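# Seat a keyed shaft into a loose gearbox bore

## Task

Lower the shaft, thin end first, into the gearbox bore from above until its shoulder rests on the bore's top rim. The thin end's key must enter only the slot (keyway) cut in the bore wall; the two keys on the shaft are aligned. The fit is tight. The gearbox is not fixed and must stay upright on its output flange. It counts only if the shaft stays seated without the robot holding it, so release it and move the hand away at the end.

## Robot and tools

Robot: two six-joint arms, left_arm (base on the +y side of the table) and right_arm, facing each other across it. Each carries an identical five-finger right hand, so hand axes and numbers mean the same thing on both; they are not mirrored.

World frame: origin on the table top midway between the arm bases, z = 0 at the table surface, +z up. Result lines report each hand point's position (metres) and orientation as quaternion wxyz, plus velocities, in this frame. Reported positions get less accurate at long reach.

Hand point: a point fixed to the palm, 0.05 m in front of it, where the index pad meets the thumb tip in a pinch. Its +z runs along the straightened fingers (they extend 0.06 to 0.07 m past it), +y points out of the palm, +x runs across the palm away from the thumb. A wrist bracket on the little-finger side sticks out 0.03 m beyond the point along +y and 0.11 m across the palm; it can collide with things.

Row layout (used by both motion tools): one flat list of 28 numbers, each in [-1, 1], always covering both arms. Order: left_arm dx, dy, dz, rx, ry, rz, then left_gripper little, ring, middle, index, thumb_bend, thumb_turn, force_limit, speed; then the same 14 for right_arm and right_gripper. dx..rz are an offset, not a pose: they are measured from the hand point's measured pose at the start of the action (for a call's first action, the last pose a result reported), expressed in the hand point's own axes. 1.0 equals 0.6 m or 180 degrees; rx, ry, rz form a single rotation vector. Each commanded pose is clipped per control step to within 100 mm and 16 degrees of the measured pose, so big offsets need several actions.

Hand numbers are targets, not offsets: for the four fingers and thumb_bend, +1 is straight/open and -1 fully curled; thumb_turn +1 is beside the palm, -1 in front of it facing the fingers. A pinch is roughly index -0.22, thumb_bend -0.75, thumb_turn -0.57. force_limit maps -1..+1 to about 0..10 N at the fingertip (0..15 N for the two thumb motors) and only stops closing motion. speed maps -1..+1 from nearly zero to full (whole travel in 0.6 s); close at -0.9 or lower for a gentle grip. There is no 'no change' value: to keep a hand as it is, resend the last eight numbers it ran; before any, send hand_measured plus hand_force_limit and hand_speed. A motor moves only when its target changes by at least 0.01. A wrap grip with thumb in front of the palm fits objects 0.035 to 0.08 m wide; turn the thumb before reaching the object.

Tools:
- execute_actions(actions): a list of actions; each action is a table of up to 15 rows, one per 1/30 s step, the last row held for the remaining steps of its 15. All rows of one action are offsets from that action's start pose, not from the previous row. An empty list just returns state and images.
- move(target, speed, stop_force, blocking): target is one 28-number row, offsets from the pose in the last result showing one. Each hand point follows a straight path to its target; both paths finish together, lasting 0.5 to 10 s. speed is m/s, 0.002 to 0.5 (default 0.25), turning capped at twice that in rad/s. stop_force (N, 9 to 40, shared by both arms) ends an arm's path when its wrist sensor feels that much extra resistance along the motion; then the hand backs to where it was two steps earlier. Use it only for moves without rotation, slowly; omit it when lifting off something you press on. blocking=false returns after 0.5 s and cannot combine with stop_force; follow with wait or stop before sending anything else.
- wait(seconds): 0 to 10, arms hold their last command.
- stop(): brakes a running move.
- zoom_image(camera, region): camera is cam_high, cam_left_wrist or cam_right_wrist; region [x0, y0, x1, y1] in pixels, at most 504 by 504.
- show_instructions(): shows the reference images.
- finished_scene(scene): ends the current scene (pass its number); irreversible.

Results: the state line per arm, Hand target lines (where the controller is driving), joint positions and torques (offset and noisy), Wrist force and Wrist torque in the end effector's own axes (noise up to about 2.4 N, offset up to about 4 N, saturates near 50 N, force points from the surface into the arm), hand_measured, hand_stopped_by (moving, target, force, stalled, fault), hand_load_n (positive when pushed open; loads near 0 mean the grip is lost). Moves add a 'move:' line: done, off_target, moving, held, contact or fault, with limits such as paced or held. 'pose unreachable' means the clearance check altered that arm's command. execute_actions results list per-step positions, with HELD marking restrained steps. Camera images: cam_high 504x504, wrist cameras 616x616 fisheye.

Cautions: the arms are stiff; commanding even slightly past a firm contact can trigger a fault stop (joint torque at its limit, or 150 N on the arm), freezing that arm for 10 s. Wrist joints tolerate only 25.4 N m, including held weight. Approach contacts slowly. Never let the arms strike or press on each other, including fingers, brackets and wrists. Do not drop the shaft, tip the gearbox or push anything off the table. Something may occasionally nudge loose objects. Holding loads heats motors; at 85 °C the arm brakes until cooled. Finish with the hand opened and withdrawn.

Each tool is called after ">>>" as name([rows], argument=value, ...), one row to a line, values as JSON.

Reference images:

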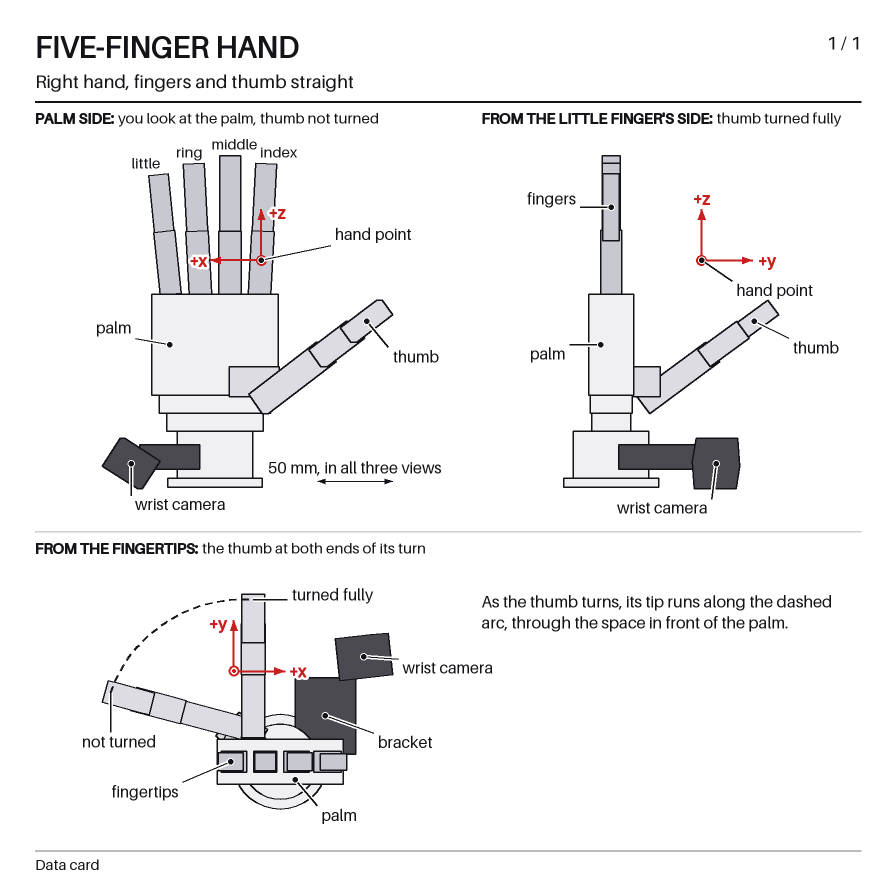

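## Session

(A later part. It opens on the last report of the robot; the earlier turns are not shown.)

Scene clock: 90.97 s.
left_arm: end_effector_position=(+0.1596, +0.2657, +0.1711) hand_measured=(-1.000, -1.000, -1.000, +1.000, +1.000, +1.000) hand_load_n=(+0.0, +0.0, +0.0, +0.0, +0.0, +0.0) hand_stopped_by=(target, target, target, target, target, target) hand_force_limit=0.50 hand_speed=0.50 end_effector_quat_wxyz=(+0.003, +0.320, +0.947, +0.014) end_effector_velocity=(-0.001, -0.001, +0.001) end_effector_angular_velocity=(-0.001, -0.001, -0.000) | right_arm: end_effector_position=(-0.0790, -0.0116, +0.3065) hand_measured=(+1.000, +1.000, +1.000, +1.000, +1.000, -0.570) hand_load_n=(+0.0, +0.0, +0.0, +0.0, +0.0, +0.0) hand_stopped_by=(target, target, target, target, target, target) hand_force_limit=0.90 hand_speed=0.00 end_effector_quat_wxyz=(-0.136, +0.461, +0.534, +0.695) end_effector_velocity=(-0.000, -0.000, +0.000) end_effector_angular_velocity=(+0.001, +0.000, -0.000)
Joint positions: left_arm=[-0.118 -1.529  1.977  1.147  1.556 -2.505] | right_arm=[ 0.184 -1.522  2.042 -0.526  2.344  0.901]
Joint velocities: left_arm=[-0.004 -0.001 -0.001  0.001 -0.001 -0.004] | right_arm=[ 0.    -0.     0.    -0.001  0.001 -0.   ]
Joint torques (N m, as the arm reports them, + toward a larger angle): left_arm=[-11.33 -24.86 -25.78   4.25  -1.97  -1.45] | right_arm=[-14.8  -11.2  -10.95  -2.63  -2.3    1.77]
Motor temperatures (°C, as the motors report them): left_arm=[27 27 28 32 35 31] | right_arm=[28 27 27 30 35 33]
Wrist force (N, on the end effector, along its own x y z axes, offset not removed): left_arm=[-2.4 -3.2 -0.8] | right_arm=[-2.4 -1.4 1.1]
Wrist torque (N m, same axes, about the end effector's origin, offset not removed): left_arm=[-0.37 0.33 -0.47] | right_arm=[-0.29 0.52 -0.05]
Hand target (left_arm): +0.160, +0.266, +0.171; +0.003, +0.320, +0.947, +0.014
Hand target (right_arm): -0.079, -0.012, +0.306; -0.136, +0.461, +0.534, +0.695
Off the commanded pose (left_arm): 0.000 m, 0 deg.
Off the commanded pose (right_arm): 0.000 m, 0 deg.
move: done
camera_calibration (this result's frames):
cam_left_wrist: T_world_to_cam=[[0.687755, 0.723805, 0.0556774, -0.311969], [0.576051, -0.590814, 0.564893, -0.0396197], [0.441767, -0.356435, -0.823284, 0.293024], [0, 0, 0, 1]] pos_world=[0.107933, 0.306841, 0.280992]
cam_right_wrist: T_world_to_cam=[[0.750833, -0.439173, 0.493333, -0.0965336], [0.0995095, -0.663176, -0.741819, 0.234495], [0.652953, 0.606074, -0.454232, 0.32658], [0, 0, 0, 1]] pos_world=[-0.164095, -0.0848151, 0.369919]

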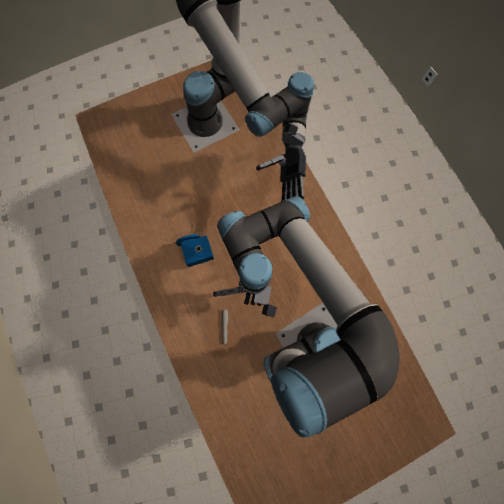

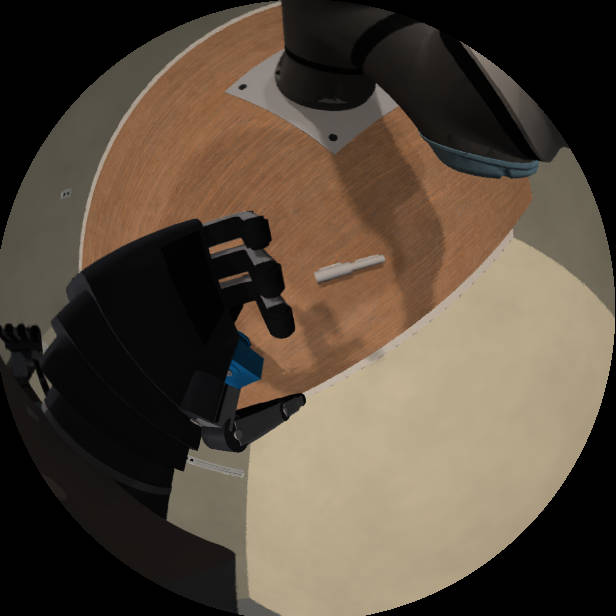

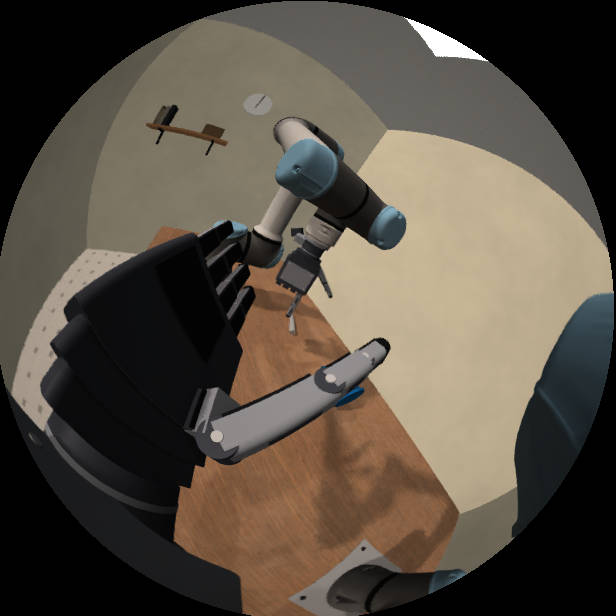

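>>> move(target=[-0.10,0.318,0.093,0,0,0,-1,-1,-1,1,1,1,0.5,0.5,0,0,0,0,0,0,1,1,1,1,1,-0.57,0.9,0])

>>> move(target=[0,0,0.068,0,0,0,-1,-1,-1,1,1,1,0.5,0.5,0,0,0,0,0,0,1,1,1,1,1,-0.57,0.9,0], speed=0.08)

>>> move(target=[0.107,-0.135,0.003,0,0,0,-1,-1,-1,1,1,1,0.5,0.5,0,0,0,0,0,0,1,1,1,1,1,-0.57,0.9,0], speed=0.06)

>>> move(target=[0.1,-0.12,-0.17,0,0,0,-1,-1,-1,1,1,1,0.5,0.5,0,0,0,0,0,0,1,1,1,1,1,-0.57,0.9,0])

Scene clock: 93.20 s.
left_arm: end_effector_position=(+0.3240, +0.3820, +0.1211) hand_measured=(-1.000, -1.000, -1.000, +1.000, +1.000, +1.000) hand_load_n=(+0.0, +0.0, +0.0, +0.0, +0.0, +0.0) hand_stopped_by=(target, target, target, target, target, target) hand_force_limit=0.50 hand_speed=0.50 end_effector_quat_wxyz=(+0.004, +0.320, +0.947, +0.014) end_effector_velocity=(+0.000, +0.001, -0.001) end_effector_angular_velocity=(+0.003, +0.004, +0.000) | right_arm: end_effector_position=(-0.0790, -0.0116, +0.3065) hand_measured=(+1.000, +1.000, +1.000, +1.000, +1.000, -0.570) hand_load_n=(+0.0, +0.0, +0.0, +0.0, +0.0, +0.0) hand_stopped_by=(target, target, target, target, target, target) hand_force_limit=0.90 hand_speed=0.00 end_effector_quat_wxyz=(-0.136, +0.461, +0.534, +0.695) end_effector_velocity=(+0.000, +0.000, +0.000) end_effector_angular_velocity=(+0.002, +0.001, -0.001)
Joint positions: left_arm=[ 0.564 -1.394  1.966  1.008  1.543 -1.823] | right_arm=[ 0.184 -1.522  2.042 -0.526  2.344  0.901]
Joint velocities: left_arm=[ 0.004  0.004 -0.001  0.002  0.001  0.004] | right_arm=[-0.001  0.    -0.001 -0.001  0.001  0.   ]
Joint torques (N m, as the arm reports them, + toward a larger angle): left_arm=[ 12.43 -16.   -24.65   4.17   1.74   2.08] | right_arm=[-14.62 -10.94 -10.12  -2.49  -2.34   1.75]
Motor temperatures (°C, as the motors report them): left_arm=[27 27 28 32 35 31] | right_arm=[28 27 27 30 35 33]
Wrist force (N, on the end effector, along its own x y z axes, offset not removed): left_arm=[-2.4 0.2 -1.6] | right_arm=[-1.5 -0.1 2.2]
Wrist torque (N m, same axes, about the end effector's origin, offset not removed): left_arm=[0.20 0.42 -0.02] | right_arm=[-0.09 0.15 0.06]
Hand target (left_arm): +0.324, +0.382, +0.121; +0.004, +0.320, +0.947, +0.014
Hand target (right_arm): -0.079, -0.012, +0.306; -0.136, +0.461, +0.534, +0.695
Off the commanded pose (left_arm): 0.001 m, 0 deg.
Off the commanded pose (right_arm): 0.000 m, 0 deg.
move: done
camera_calibration (this result's frames):
cam_left_wrist: T_world_to_cam=[[0.687644, 0.723799, 0.0571057, -0.506629], [0.575122, -0.591019, 0.565625, -0.0370196], [0.443149, -0.356105, -0.822683, 0.21999], [0, 0, 0, 1]] pos_world=[0.272183, 0.423158, 0.230852]
cam_right_wrist: T_world_to_cam=[[0.750833, -0.439173, 0.493333, -0.0965335], [0.0995096, -0.663175, -0.741819, 0.234495], [0.652953, 0.606074, -0.454232, 0.32658], [0, 0, 0, 1]] pos_world=[-0.164095, -0.0848151, 0.369919]

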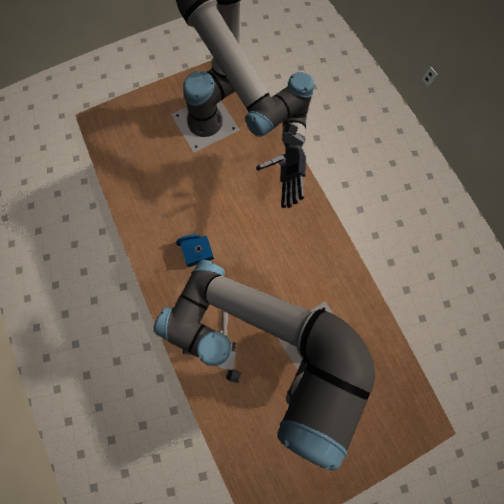

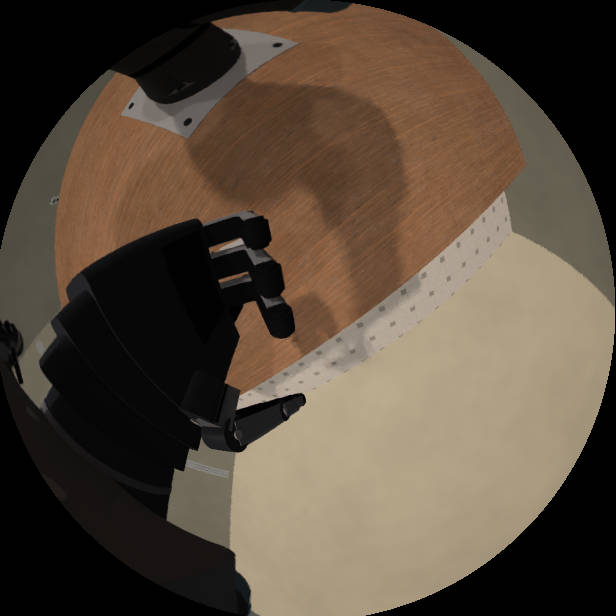

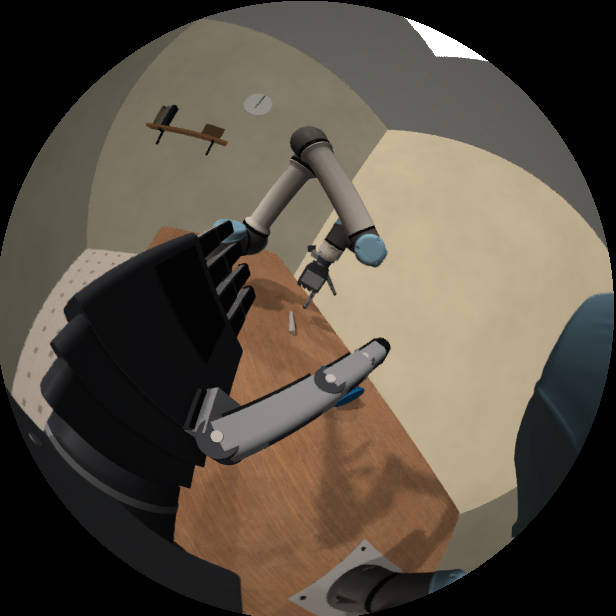

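Scene clock: 94.13 s.
left_arm: end_effector_position=(+0.3247, +0.3831, +0.0804) hand_measured=(-1.000, -1.000, -1.000, +1.000, +1.000, +1.000) hand_load_n=(+0.0, +0.0, +0.0, +0.0, +0.0, +0.0) hand_stopped_by=(target, target, target, target, target, target) hand_force_limit=0.50 hand_speed=0.50 end_effector_quat_wxyz=(+0.004, +0.320, +0.947, +0.014) end_effector_velocity=(+0.000, +0.000, -0.002) end_effector_angular_velocity=(+0.000, -0.000, -0.001) | right_arm: end_effector_position=(-0.0790, -0.0116, +0.3065) hand_measured=(+1.000, +1.000, +1.000, +1.000, +1.000, -0.570) hand_load_n=(+0.0, +0.0, +0.0, +0.0, +0.0, +0.0) hand_stopped_by=(target, target, target, target, target, target) hand_force_limit=0.90 hand_speed=0.00 end_effector_quat_wxyz=(-0.136, +0.461, +0.534, +0.695) end_effector_velocity=(-0.000, +0.000, -0.000) end_effector_angular_velocity=(-0.000, +0.000, +0.001)
Joint positions: left_arm=[ 0.567 -1.332  2.015  0.896  1.543 -1.82 ] | right_arm=[ 0.184 -1.522  2.042 -0.526  2.344  0.901]
Joint velocities: left_arm=[ 0.     0.002  0.002 -0.005 -0.     0.001] | right_arm=[ 0.001  0.     0.     0.    -0.001  0.   ]
Joint torques (N m, as the arm reports them, + toward a larger angle): left_arm=[ 12.5  -17.69  -5.63   0.43  -1.27   2.09] | right_arm=[-14.64 -10.55 -10.6   -2.65  -2.33   1.78]
Motor temperatures (°C, as the motors report them): left_arm=[27 27 28 32 35 31] | right_arm=[28 27 27 30 35 33]
Wrist force (N, on the end effector, along its own x y z axes, offset not removed): left_arm=[-0.9 0.0 -2.4] | right_arm=[-2.4 -2.3 0.8]
Wrist torque (N m, same axes, about the end effector's origin, offset not removed): left_arm=[0.30 0.26 -0.15] | right_arm=[-0.41 0.49 0.06]
Hand target (left_arm): +0.325, +0.383, +0.080; +0.004, +0.320, +0.947, +0.014
Hand target (right_arm): -0.079, -0.012, +0.306; -0.136, +0.461, +0.534, +0.695
Off the commanded pose (left_arm): 0.000 m, 0 deg.
Off the commanded pose (right_arm): 0.000 m, 0 deg.
move: done
camera_calibration (this result's frames):
cam_left_wrist: T_world_to_cam=[[0.687646, 0.723803, 0.0570216, -0.505478], [0.575163, -0.59099, 0.565613, -0.0137813], [0.443092, -0.356145, -0.822697, 0.186649], [0, 0, 0, 1]] pos_world=[0.272814, 0.424196, 0.190174]
cam_right_wrist: T_world_to_cam=[[0.750833, -0.439173, 0.493333, -0.0965336], [0.0995095, -0.663175, -0.74182, 0.234495], [0.652953, 0.606074, -0.454232, 0.32658], [0, 0, 0, 1]] pos_world=[-0.164095, -0.0848151, 0.369919]

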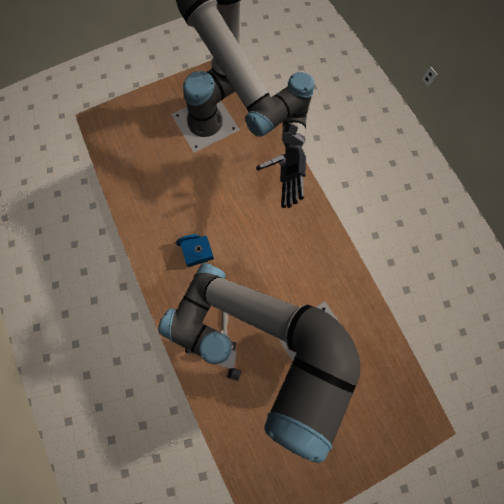

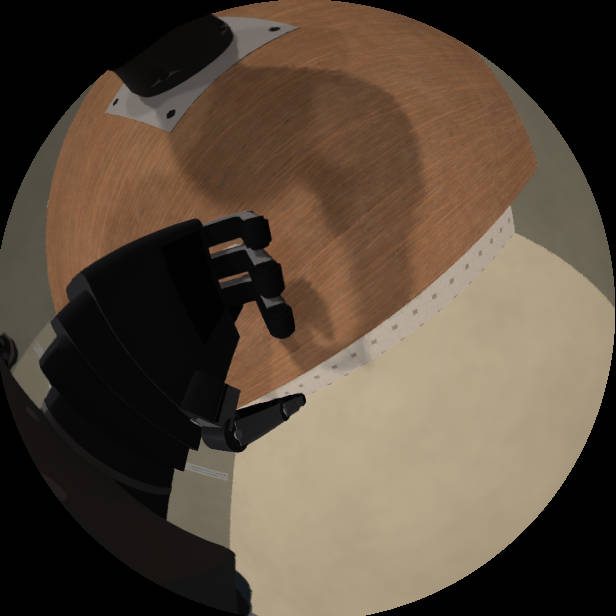

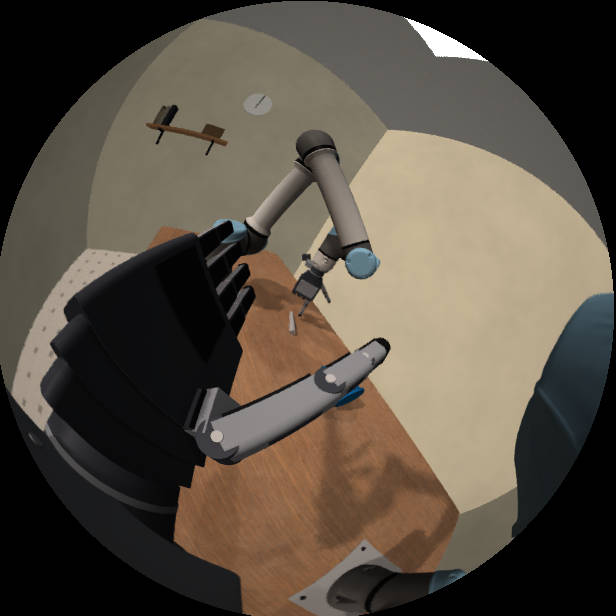

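Scene clock: 96.23 s.
left_arm: end_effector_position=(+0.2245, +0.3579, +0.0762) hand_measured=(-1.000, -1.000, -1.000, +1.000, +1.000, +1.000) hand_load_n=(+0.0, +0.0, +0.0, +0.0, +0.0, +0.0) hand_stopped_by=(target, target, target, target, target, target) hand_force_limit=0.50 hand_speed=0.50 end_effector_quat_wxyz=(+0.004, +0.320, +0.947, +0.014) end_effector_velocity=(-0.001, +0.001, -0.000) end_effector_angular_velocity=(+0.005, -0.001, +0.000) | right_arm: end_effector_position=(-0.0790, -0.0116, +0.3065) hand_measured=(+1.000, +1.000, +1.000, +1.000, +1.000, -0.570) hand_load_n=(+0.0, +0.0, +0.0, +0.0, +0.0, +0.0) hand_stopped_by=(target, target, target, target, target, target) hand_force_limit=0.90 hand_speed=0.00 end_effector_quat_wxyz=(-0.136, +0.461, +0.534, +0.695) end_effector_velocity=(+0.000, -0.000, +0.000) end_effector_angular_velocity=(+0.001, +0.000, -0.001)
Joint positions: left_arm=[ 0.191 -1.48   2.215  0.854  1.549 -2.196] | right_arm=[ 0.184 -1.522  2.042 -0.526  2.344  0.901]
Joint velocities: left_arm=[-0.007  0.     0.003  0.001 -0.002 -0.007] | right_arm=[ 0.    -0.    -0.    -0.     0.001 -0.   ]
Joint torques (N m, as the arm reports them, + toward a larger angle): left_arm=[-10.72 -22.69  -4.03   0.48  -1.93  -1.52] | right_arm=[-14.22 -11.23 -10.34  -2.56  -2.26   1.77]
Motor temperatures (°C, as the motors report them): left_arm=[27 27 28 32 35 31] | right_arm=[28 27 27 30 35 33]
Wrist force (N, on the end effector, along its own x y z axes, offset not removed): left_arm=[-0.6 -2.6 0.8] | right_arm=[-0.2 1.5 -0.3]
Wrist torque (N m, same axes, about the end effector's origin, offset not removed): left_arm=[-0.37 0.05 -0.18] | right_arm=[0.22 0.19 0.12]
Hand target (left_arm): +0.224, +0.358, +0.076; +0.004, +0.320, +0.947, +0.014
Hand target (right_arm): -0.079, -0.012, +0.306; -0.136, +0.461, +0.534, +0.695
Off the commanded pose (left_arm): 0.000 m, 0 deg.
Off the commanded pose (right_arm): 0.000 m, 0 deg.
move: done
camera_calibration (this result's frames):
cam_left_wrist: T_world_to_cam=[[0.687712, 0.723811, 0.0561193, -0.418108], [0.575663, -0.590784, 0.56532, 0.0310972], [0.442339, -0.356471, -0.822961, 0.218913], [0, 0, 0, 1]] pos_world=[0.172803, 0.399039, 0.186041]
cam_right_wrist: T_world_to_cam=[[0.750833, -0.439173, 0.493332, -0.0965335], [0.0995095, -0.663175, -0.74182, 0.234495], [0.652953, 0.606074, -0.454232, 0.32658], [0, 0, 0, 1]] pos_world=[-0.164095, -0.0848151, 0.369919]

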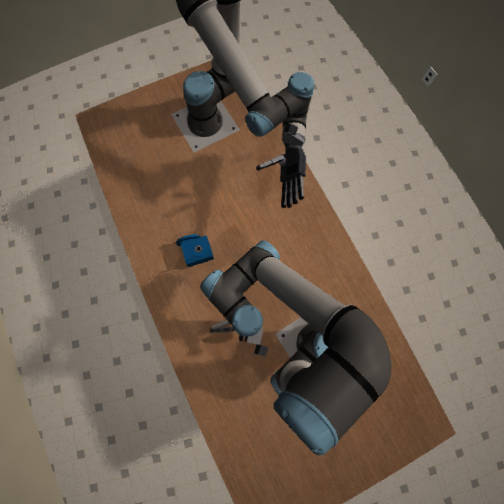

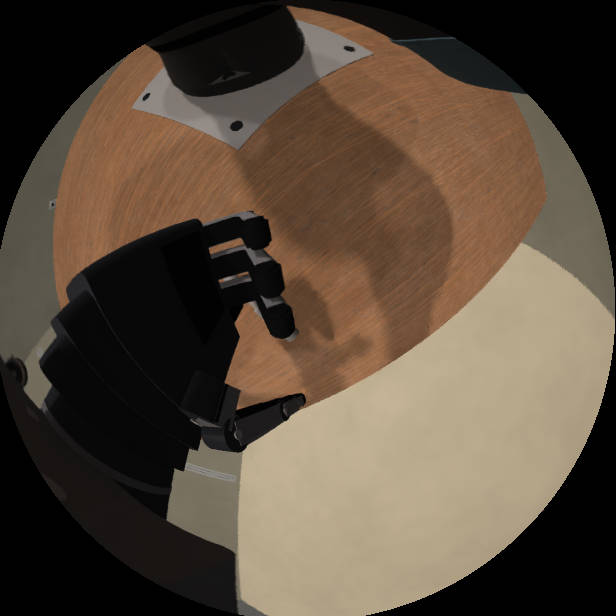

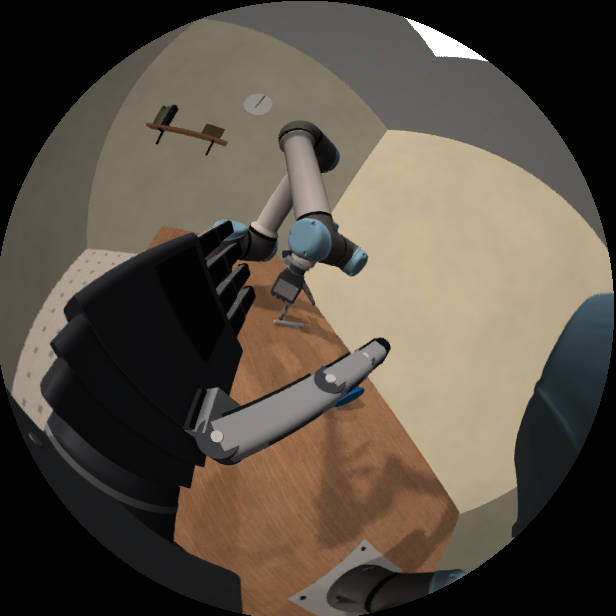

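Scene clock: 97.40 s.
left_arm: end_effector_position=(+0.1316, +0.3346, +0.1760) hand_measured=(-1.000, -1.000, -1.000, +1.000, +1.000, +1.000) hand_load_n=(+0.0, +0.0, +0.0, +0.0, +0.0, +0.0) hand_stopped_by=(target, target, target, target, target, target) hand_force_limit=0.50 hand_speed=0.50 end_effector_quat_wxyz=(+0.003, +0.320, +0.947, +0.014) end_effector_velocity=(-0.001, +0.000, +0.001) end_effector_angular_velocity=(+0.000, -0.001, -0.000) | right_arm: end_effector_position=(-0.0790, -0.0116, +0.3065) hand_measured=(+1.000, +1.000, +1.000, +1.000, +1.000, -0.570) hand_load_n=(+0.0, +0.0, +0.0, +0.0, +0.0, +0.0) hand_stopped_by=(target, target, target, target, target, target) hand_force_limit=0.90 hand_speed=0.00 end_effector_quat_wxyz=(-0.136, +0.461, +0.534, +0.695) end_effector_velocity=(+0.000, -0.000, -0.001) end_effector_angular_velocity=(-0.002, -0.000, -0.000)
Joint positions: left_arm=[-0.266 -1.744  2.162  1.179  1.56  -2.653] | right_arm=[ 0.184 -1.522  2.042 -0.526  2.344  0.901]
Joint velocities: left_arm=[-0.007 -0.003  0.     0.003 -0.001 -0.007] | right_arm=[-0.     0.     0.001  0.     0.     0.   ]
Joint torques (N m, as the arm reports them, + toward a larger angle): left_arm=[-11.7  -15.48 -25.68   4.3   -1.95  -1.49] | right_arm=[-14.66 -10.69 -10.32  -2.56  -2.26   1.75]
Motor temperatures (°C, as the motors report them): left_arm=[27 27 28 32 35 31] | right_arm=[28 27 27 30 35 33]
Wrist force (N, on the end effector, along its own x y z axes, offset not removed): left_arm=[-1.6 -0.4 2.6] | right_arm=[-0.6 -2.3 0.4]
Wrist torque (N m, same axes, about the end effector's origin, offset not removed): left_arm=[-0.13 0.23 -0.07] | right_arm=[-0.35 0.38 -0.02]
Hand target (left_arm): +0.132, +0.335, +0.176; +0.003, +0.320, +0.947, +0.014
Hand target (right_arm): -0.079, -0.012, +0.306; -0.136, +0.461, +0.534, +0.695
Off the commanded pose (left_arm): 0.000 m, 0 deg.
Off the commanded pose (right_arm): 0.000 m, 0 deg.
move: done
camera_calibration (this result's frames):
cam_left_wrist: T_world_to_cam=[[0.687782, 0.723809, 0.0552868, -0.342819], [0.576341, -0.590783, 0.564629, 0.0144781], [0.441346, -0.356478, -0.823491, 0.334067], [0, 0, 0, 1]] pos_world=[0.0800016, 0.375777, 0.28588]
cam_right_wrist: T_world_to_cam=[[0.750833, -0.439173, 0.493333, -0.0965335], [0.0995095, -0.663175, -0.74182, 0.234495], [0.652953, 0.606074, -0.454232, 0.32658], [0, 0, 0, 1]] pos_world=[-0.164095, -0.0848151, 0.369919]

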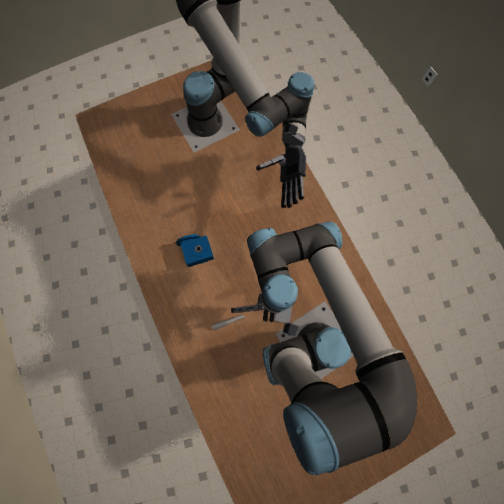

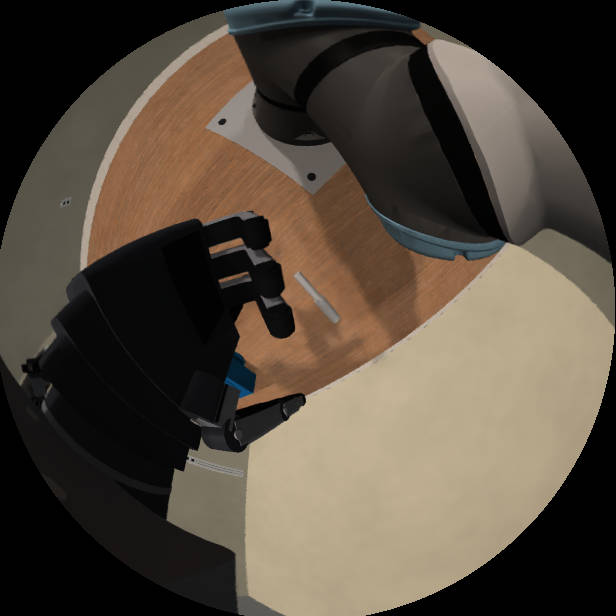

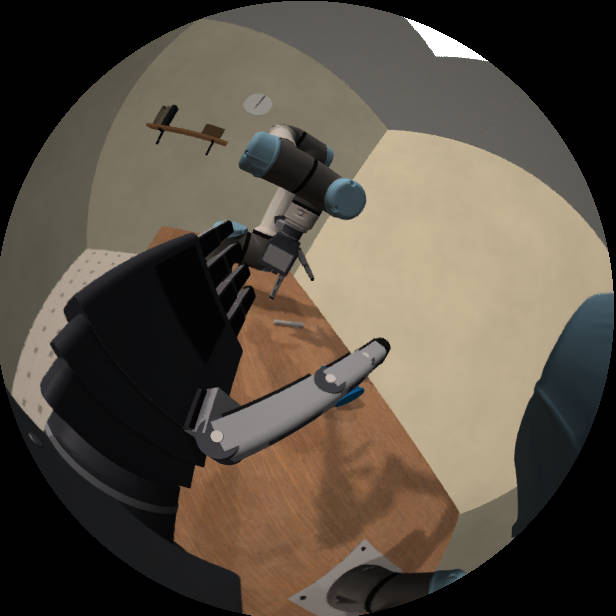

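>>> move(target=[0.57,-0.29,-0.13,0,0,0,1,1,1,1,1,1,0.5,0.5,0,0,0,0,0,0.711,1,1,0.35,0.35,-0.52,-0.8,0.9,0], speed=0.4)

>>> move(target=[0,0,0,0,0,0,1,1,1,1,1,1,0.5,0.5,0.2,0.1,0.45,-0.125,-0.135,0.028,1,1,0.35,0.35,-0.52,-0.8,0.9,0], speed=0.3)

Scene clock: 101.30 s.
left_arm: end_effector_position=(-0.2468, +0.4024, +0.2501) hand_measured=(+1.000, +1.000, +1.000, +1.000, +1.000, +1.000) hand_load_n=(+0.0, +0.0, +0.0, +0.0, +0.0, +0.0) hand_stopped_by=(target, target, target, target, target, target) hand_force_limit=0.50 hand_speed=0.50 end_effector_quat_wxyz=(+0.002, +0.320, +0.947, +0.014) end_effector_velocity=(-0.001, +0.000, +0.000) end_effector_angular_velocity=(+0.000, -0.000, +0.002) | right_arm: end_effector_position=(-0.0790, -0.0115, +0.3067) hand_measured=(+1.000, +1.000, +0.350, +0.350, -0.520, -0.800) hand_load_n=(+0.0, +0.0, +0.0, +0.0, +0.0, +0.0) hand_stopped_by=(target, target, target, target, target, target) hand_force_limit=0.90 hand_speed=0.00 end_effector_quat_wxyz=(-0.172, +0.487, +0.509, +0.689) end_effector_velocity=(+0.000, -0.000, -0.001) end_effector_angular_velocity=(-0.002, -0.001, -0.001)
Joint positions: left_arm=[-1.658 -1.579  1.811  1.352  1.597 -4.045] | right_arm=[ 0.185 -1.529  2.031 -0.513  2.347  1.001]
Joint velocities: left_arm=[ 0.     0.003 -0.003  0.     0.    -0.002] | right_arm=[-0.     0.     0.001  0.001  0.    -0.   ]
Joint torques (N m, as the arm reports them, + toward a larger angle): left_arm=[-11.31 -11.32 -27.17   4.28   1.14  -1.54] | right_arm=[  4.4  -10.69 -10.54  -2.54  -2.37   1.79]
Motor temperatures (°C, as the motors report them): left_arm=[27 27 28 32 35 31] | right_arm=[28 27 27 30 35 33]
Wrist force (N, on the end effector, along its own x y z axes, offset not removed): left_arm=[-0.9 -4.0 0.1] | right_arm=[-2.2 0.6 2.6]
Wrist torque (N m, same axes, about the end effector's origin, offset not removed): left_arm=[-0.57 -0.03 -0.01] | right_arm=[-0.16 0.41 0.05]
Hand target (left_arm): -0.247, +0.402, +0.250; +0.002, +0.320, +0.947, +0.014
Hand target (right_arm): -0.079, -0.012, +0.307; -0.172, +0.487, +0.509, +0.689
Off the commanded pose (left_arm): 0.000 m, 0 deg.
Off the commanded pose (right_arm): 0.000 m, 122 deg; orientation clipped at the last step of the last action.
move: held (right_arm); limits=paced,held; held on 90 of 100 steps (right_arm), including the last (right_arm)
pose unreachable (right arm): on one or more control steps of this call, first in action 0 (counted from 0), this arm could not follow its commanded pose, so it was not sent that pose on those steps. On the call's last step it was still not sent that pose. It may still have moved: this result reports where it is.
cause: the commanded pose would bring two parts of the arm too close to each other (joints 4 (wrist 1) to 6 (wrist 3) lie between them).
camera_calibration (this result's frames):
cam_left_wrist: T_world_to_cam=[[0.687883, 0.723678, 0.0557424, -0.135781], [0.577372, -0.592115, 0.562175, 0.23216], [0.43984, -0.354527, -0.825137, 0.585549], [0, 0, 0, 1]] pos_world=[-0.298189, 0.44332, 0.360213]
cam_right_wrist: T_world_to_cam=[[0.79036, -0.463087, 0.4011, -0.0654661], [0.0327731, -0.621809, -0.782483, 0.24237], [0.611765, 0.631589, -0.476276, 0.330415], [0, 0, 0, 1]] pos_world=[-0.158338, -0.0882951, 0.373278]

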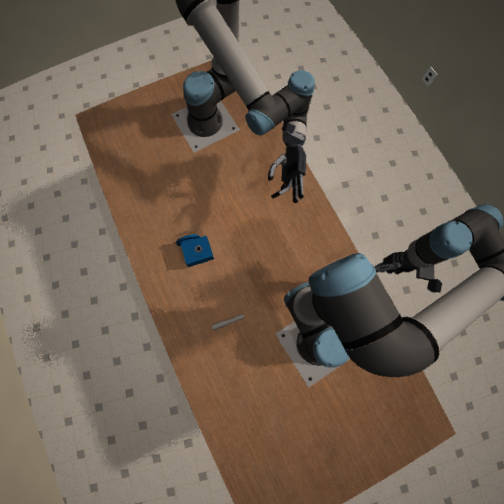

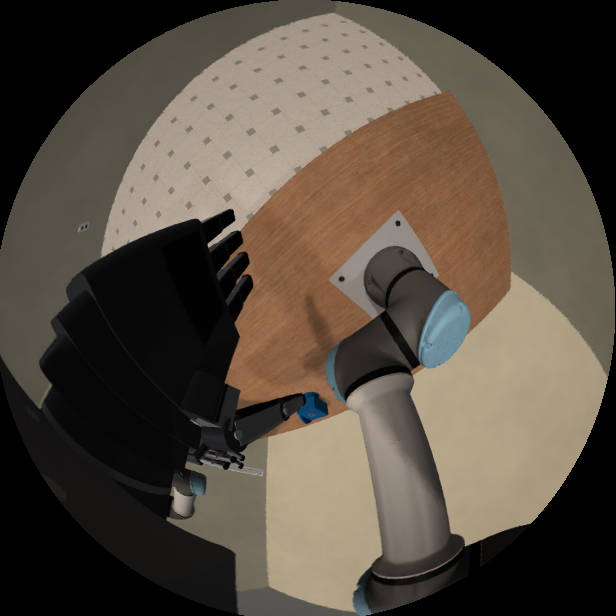

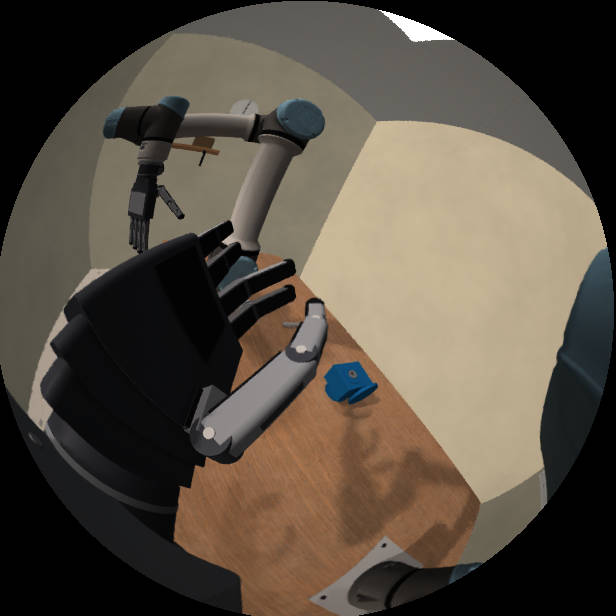

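Scene clock: 102.63 s.
left_arm: end_effector_position=(-0.2468, +0.4024, +0.2501) hand_measured=(+1.000, +1.000, +1.000, +1.000, +1.000, +1.000) hand_load_n=(+0.0, +0.0, +0.0, +0.0, +0.0, +0.0) hand_stopped_by=(target, target, target, target, target, target) hand_force_limit=0.50 hand_speed=0.50 end_effector_quat_wxyz=(+0.002, +0.320, +0.947, +0.014) end_effector_velocity=(+0.000, -0.000, -0.000) end_effector_angular_velocity=(+0.000, -0.001, -0.000) | right_arm: end_effector_position=(-0.0790, -0.0112, +0.3067) hand_measured=(+1.000, +1.000, +0.350, +0.350, -0.520, -0.800) hand_load_n=(+0.0, +0.0, +0.0, +0.0, +0.0, +0.0) hand_stopped_by=(target, target, target, target, target, target) hand_force_limit=0.90 hand_speed=0.00 end_effector_quat_wxyz=(-0.172, +0.487, +0.509, +0.689) end_effector_velocity=(+0.000, -0.000, -0.000) end_effector_angular_velocity=(-0.001, -0.000, -0.000)
Joint positions: left_arm=[-1.658 -1.579  1.811  1.352  1.597 -4.045] | right_arm=[ 0.185 -1.528  2.03  -0.512  2.347  1.001]
Joint velocities: left_arm=[ 0.     0.001  0.001 -0.     0.     0.   ] | right_arm=[ 0.    -0.     0.     0.001  0.001 -0.   ]
Joint torques (N m, as the arm reports them, + toward a larger angle): left_arm=[ -5.15 -24.07  -9.34   1.61   1.1    0.14] | right_arm=[ -5.3  -16.57 -16.74  -2.18   0.75   0.96]
Motor temperatures (°C, as the motors report them): left_arm=[27 27 28 32 35 31] | right_arm=[28 27 27 30 35 33]
Wrist force (N, on the end effector, along its own x y z axes, offset not removed): left_arm=[-2.6 0.3 0.6] | right_arm=[-0.8 -2.5 3.2]
Wrist torque (N m, same axes, about the end effector's origin, offset not removed): left_arm=[0.13 0.22 -0.20] | right_arm=[-0.64 0.21 0.01]
Hand target (left_arm): -0.247, +0.402, +0.250; +0.002, +0.320, +0.947, +0.014
Hand target (right_arm): -0.079, -0.011, +0.307; -0.172, +0.487, +0.509, +0.689
Off the commanded pose (left_arm): 0.000 m, 0 deg.
Off the commanded pose (right_arm): 0.301 m, 33 deg; position and orientation clipped at the last step of the last action.
move: held (right_arm); limits=paced,held; held on 35 of 40 steps (right_arm), including the last (right_arm)
pose unreachable (right arm): on one or more control steps of this call, first in action 0 (counted from 0), this arm could not follow its commanded pose, so it was not sent that pose on those steps. On the call's last step it was still not sent that pose. It may still have moved: this result reports where it is.
cause: the commanded pose would bring two parts of the arm too close to each other (joints 4 (wrist 1) to 6 (wrist 3) lie between them).
camera_calibration (this result's frames):
cam_left_wrist: T_world_to_cam=[[0.687881, 0.723678, 0.0557621, -0.135794], [0.577356, -0.592115, 0.562192, 0.232149], [0.439864, -0.354526, -0.825125, 0.585555], [0, 0, 0, 1]] pos_world=[-0.298187, 0.443325, 0.360216]
cam_right_wrist: T_world_to_cam=[[0.790327, -0.463134, 0.40111, -0.0653314], [0.0324964, -0.622068, -0.782288, 0.242573], [0.611822, 0.631298, -0.476588, 0.330318], [0, 0, 0, 1]] pos_world=[-0.158346, -0.0878893, 0.373393]

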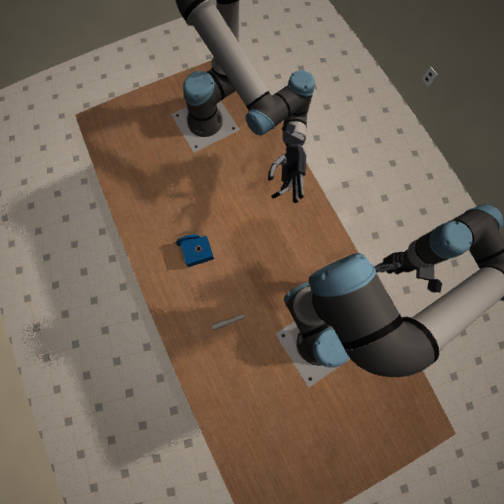

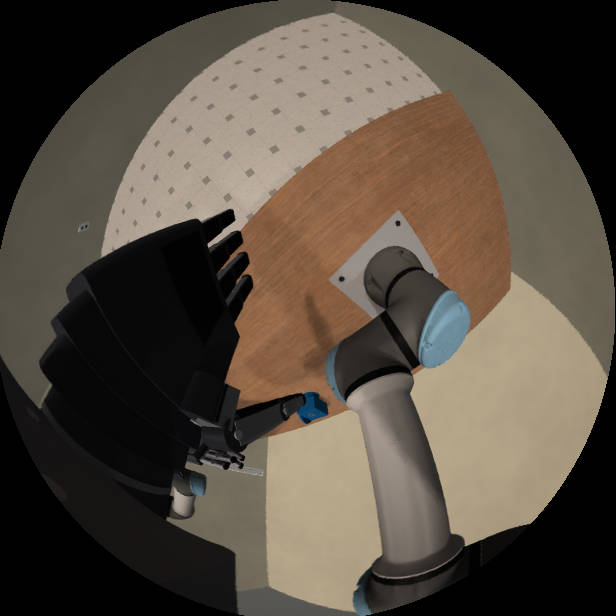

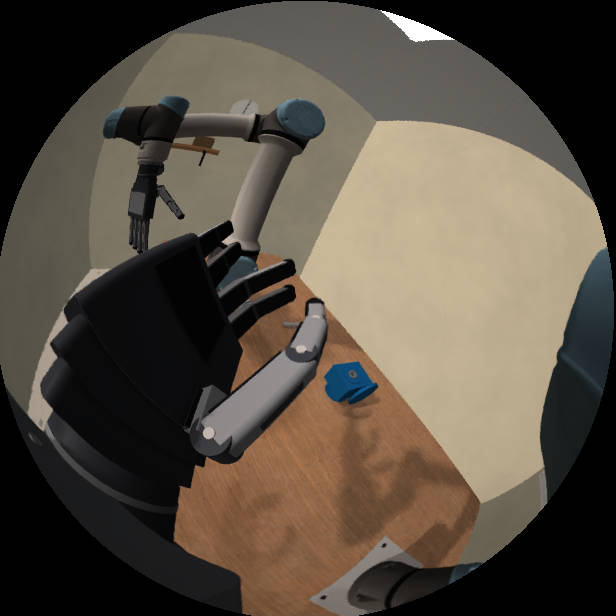

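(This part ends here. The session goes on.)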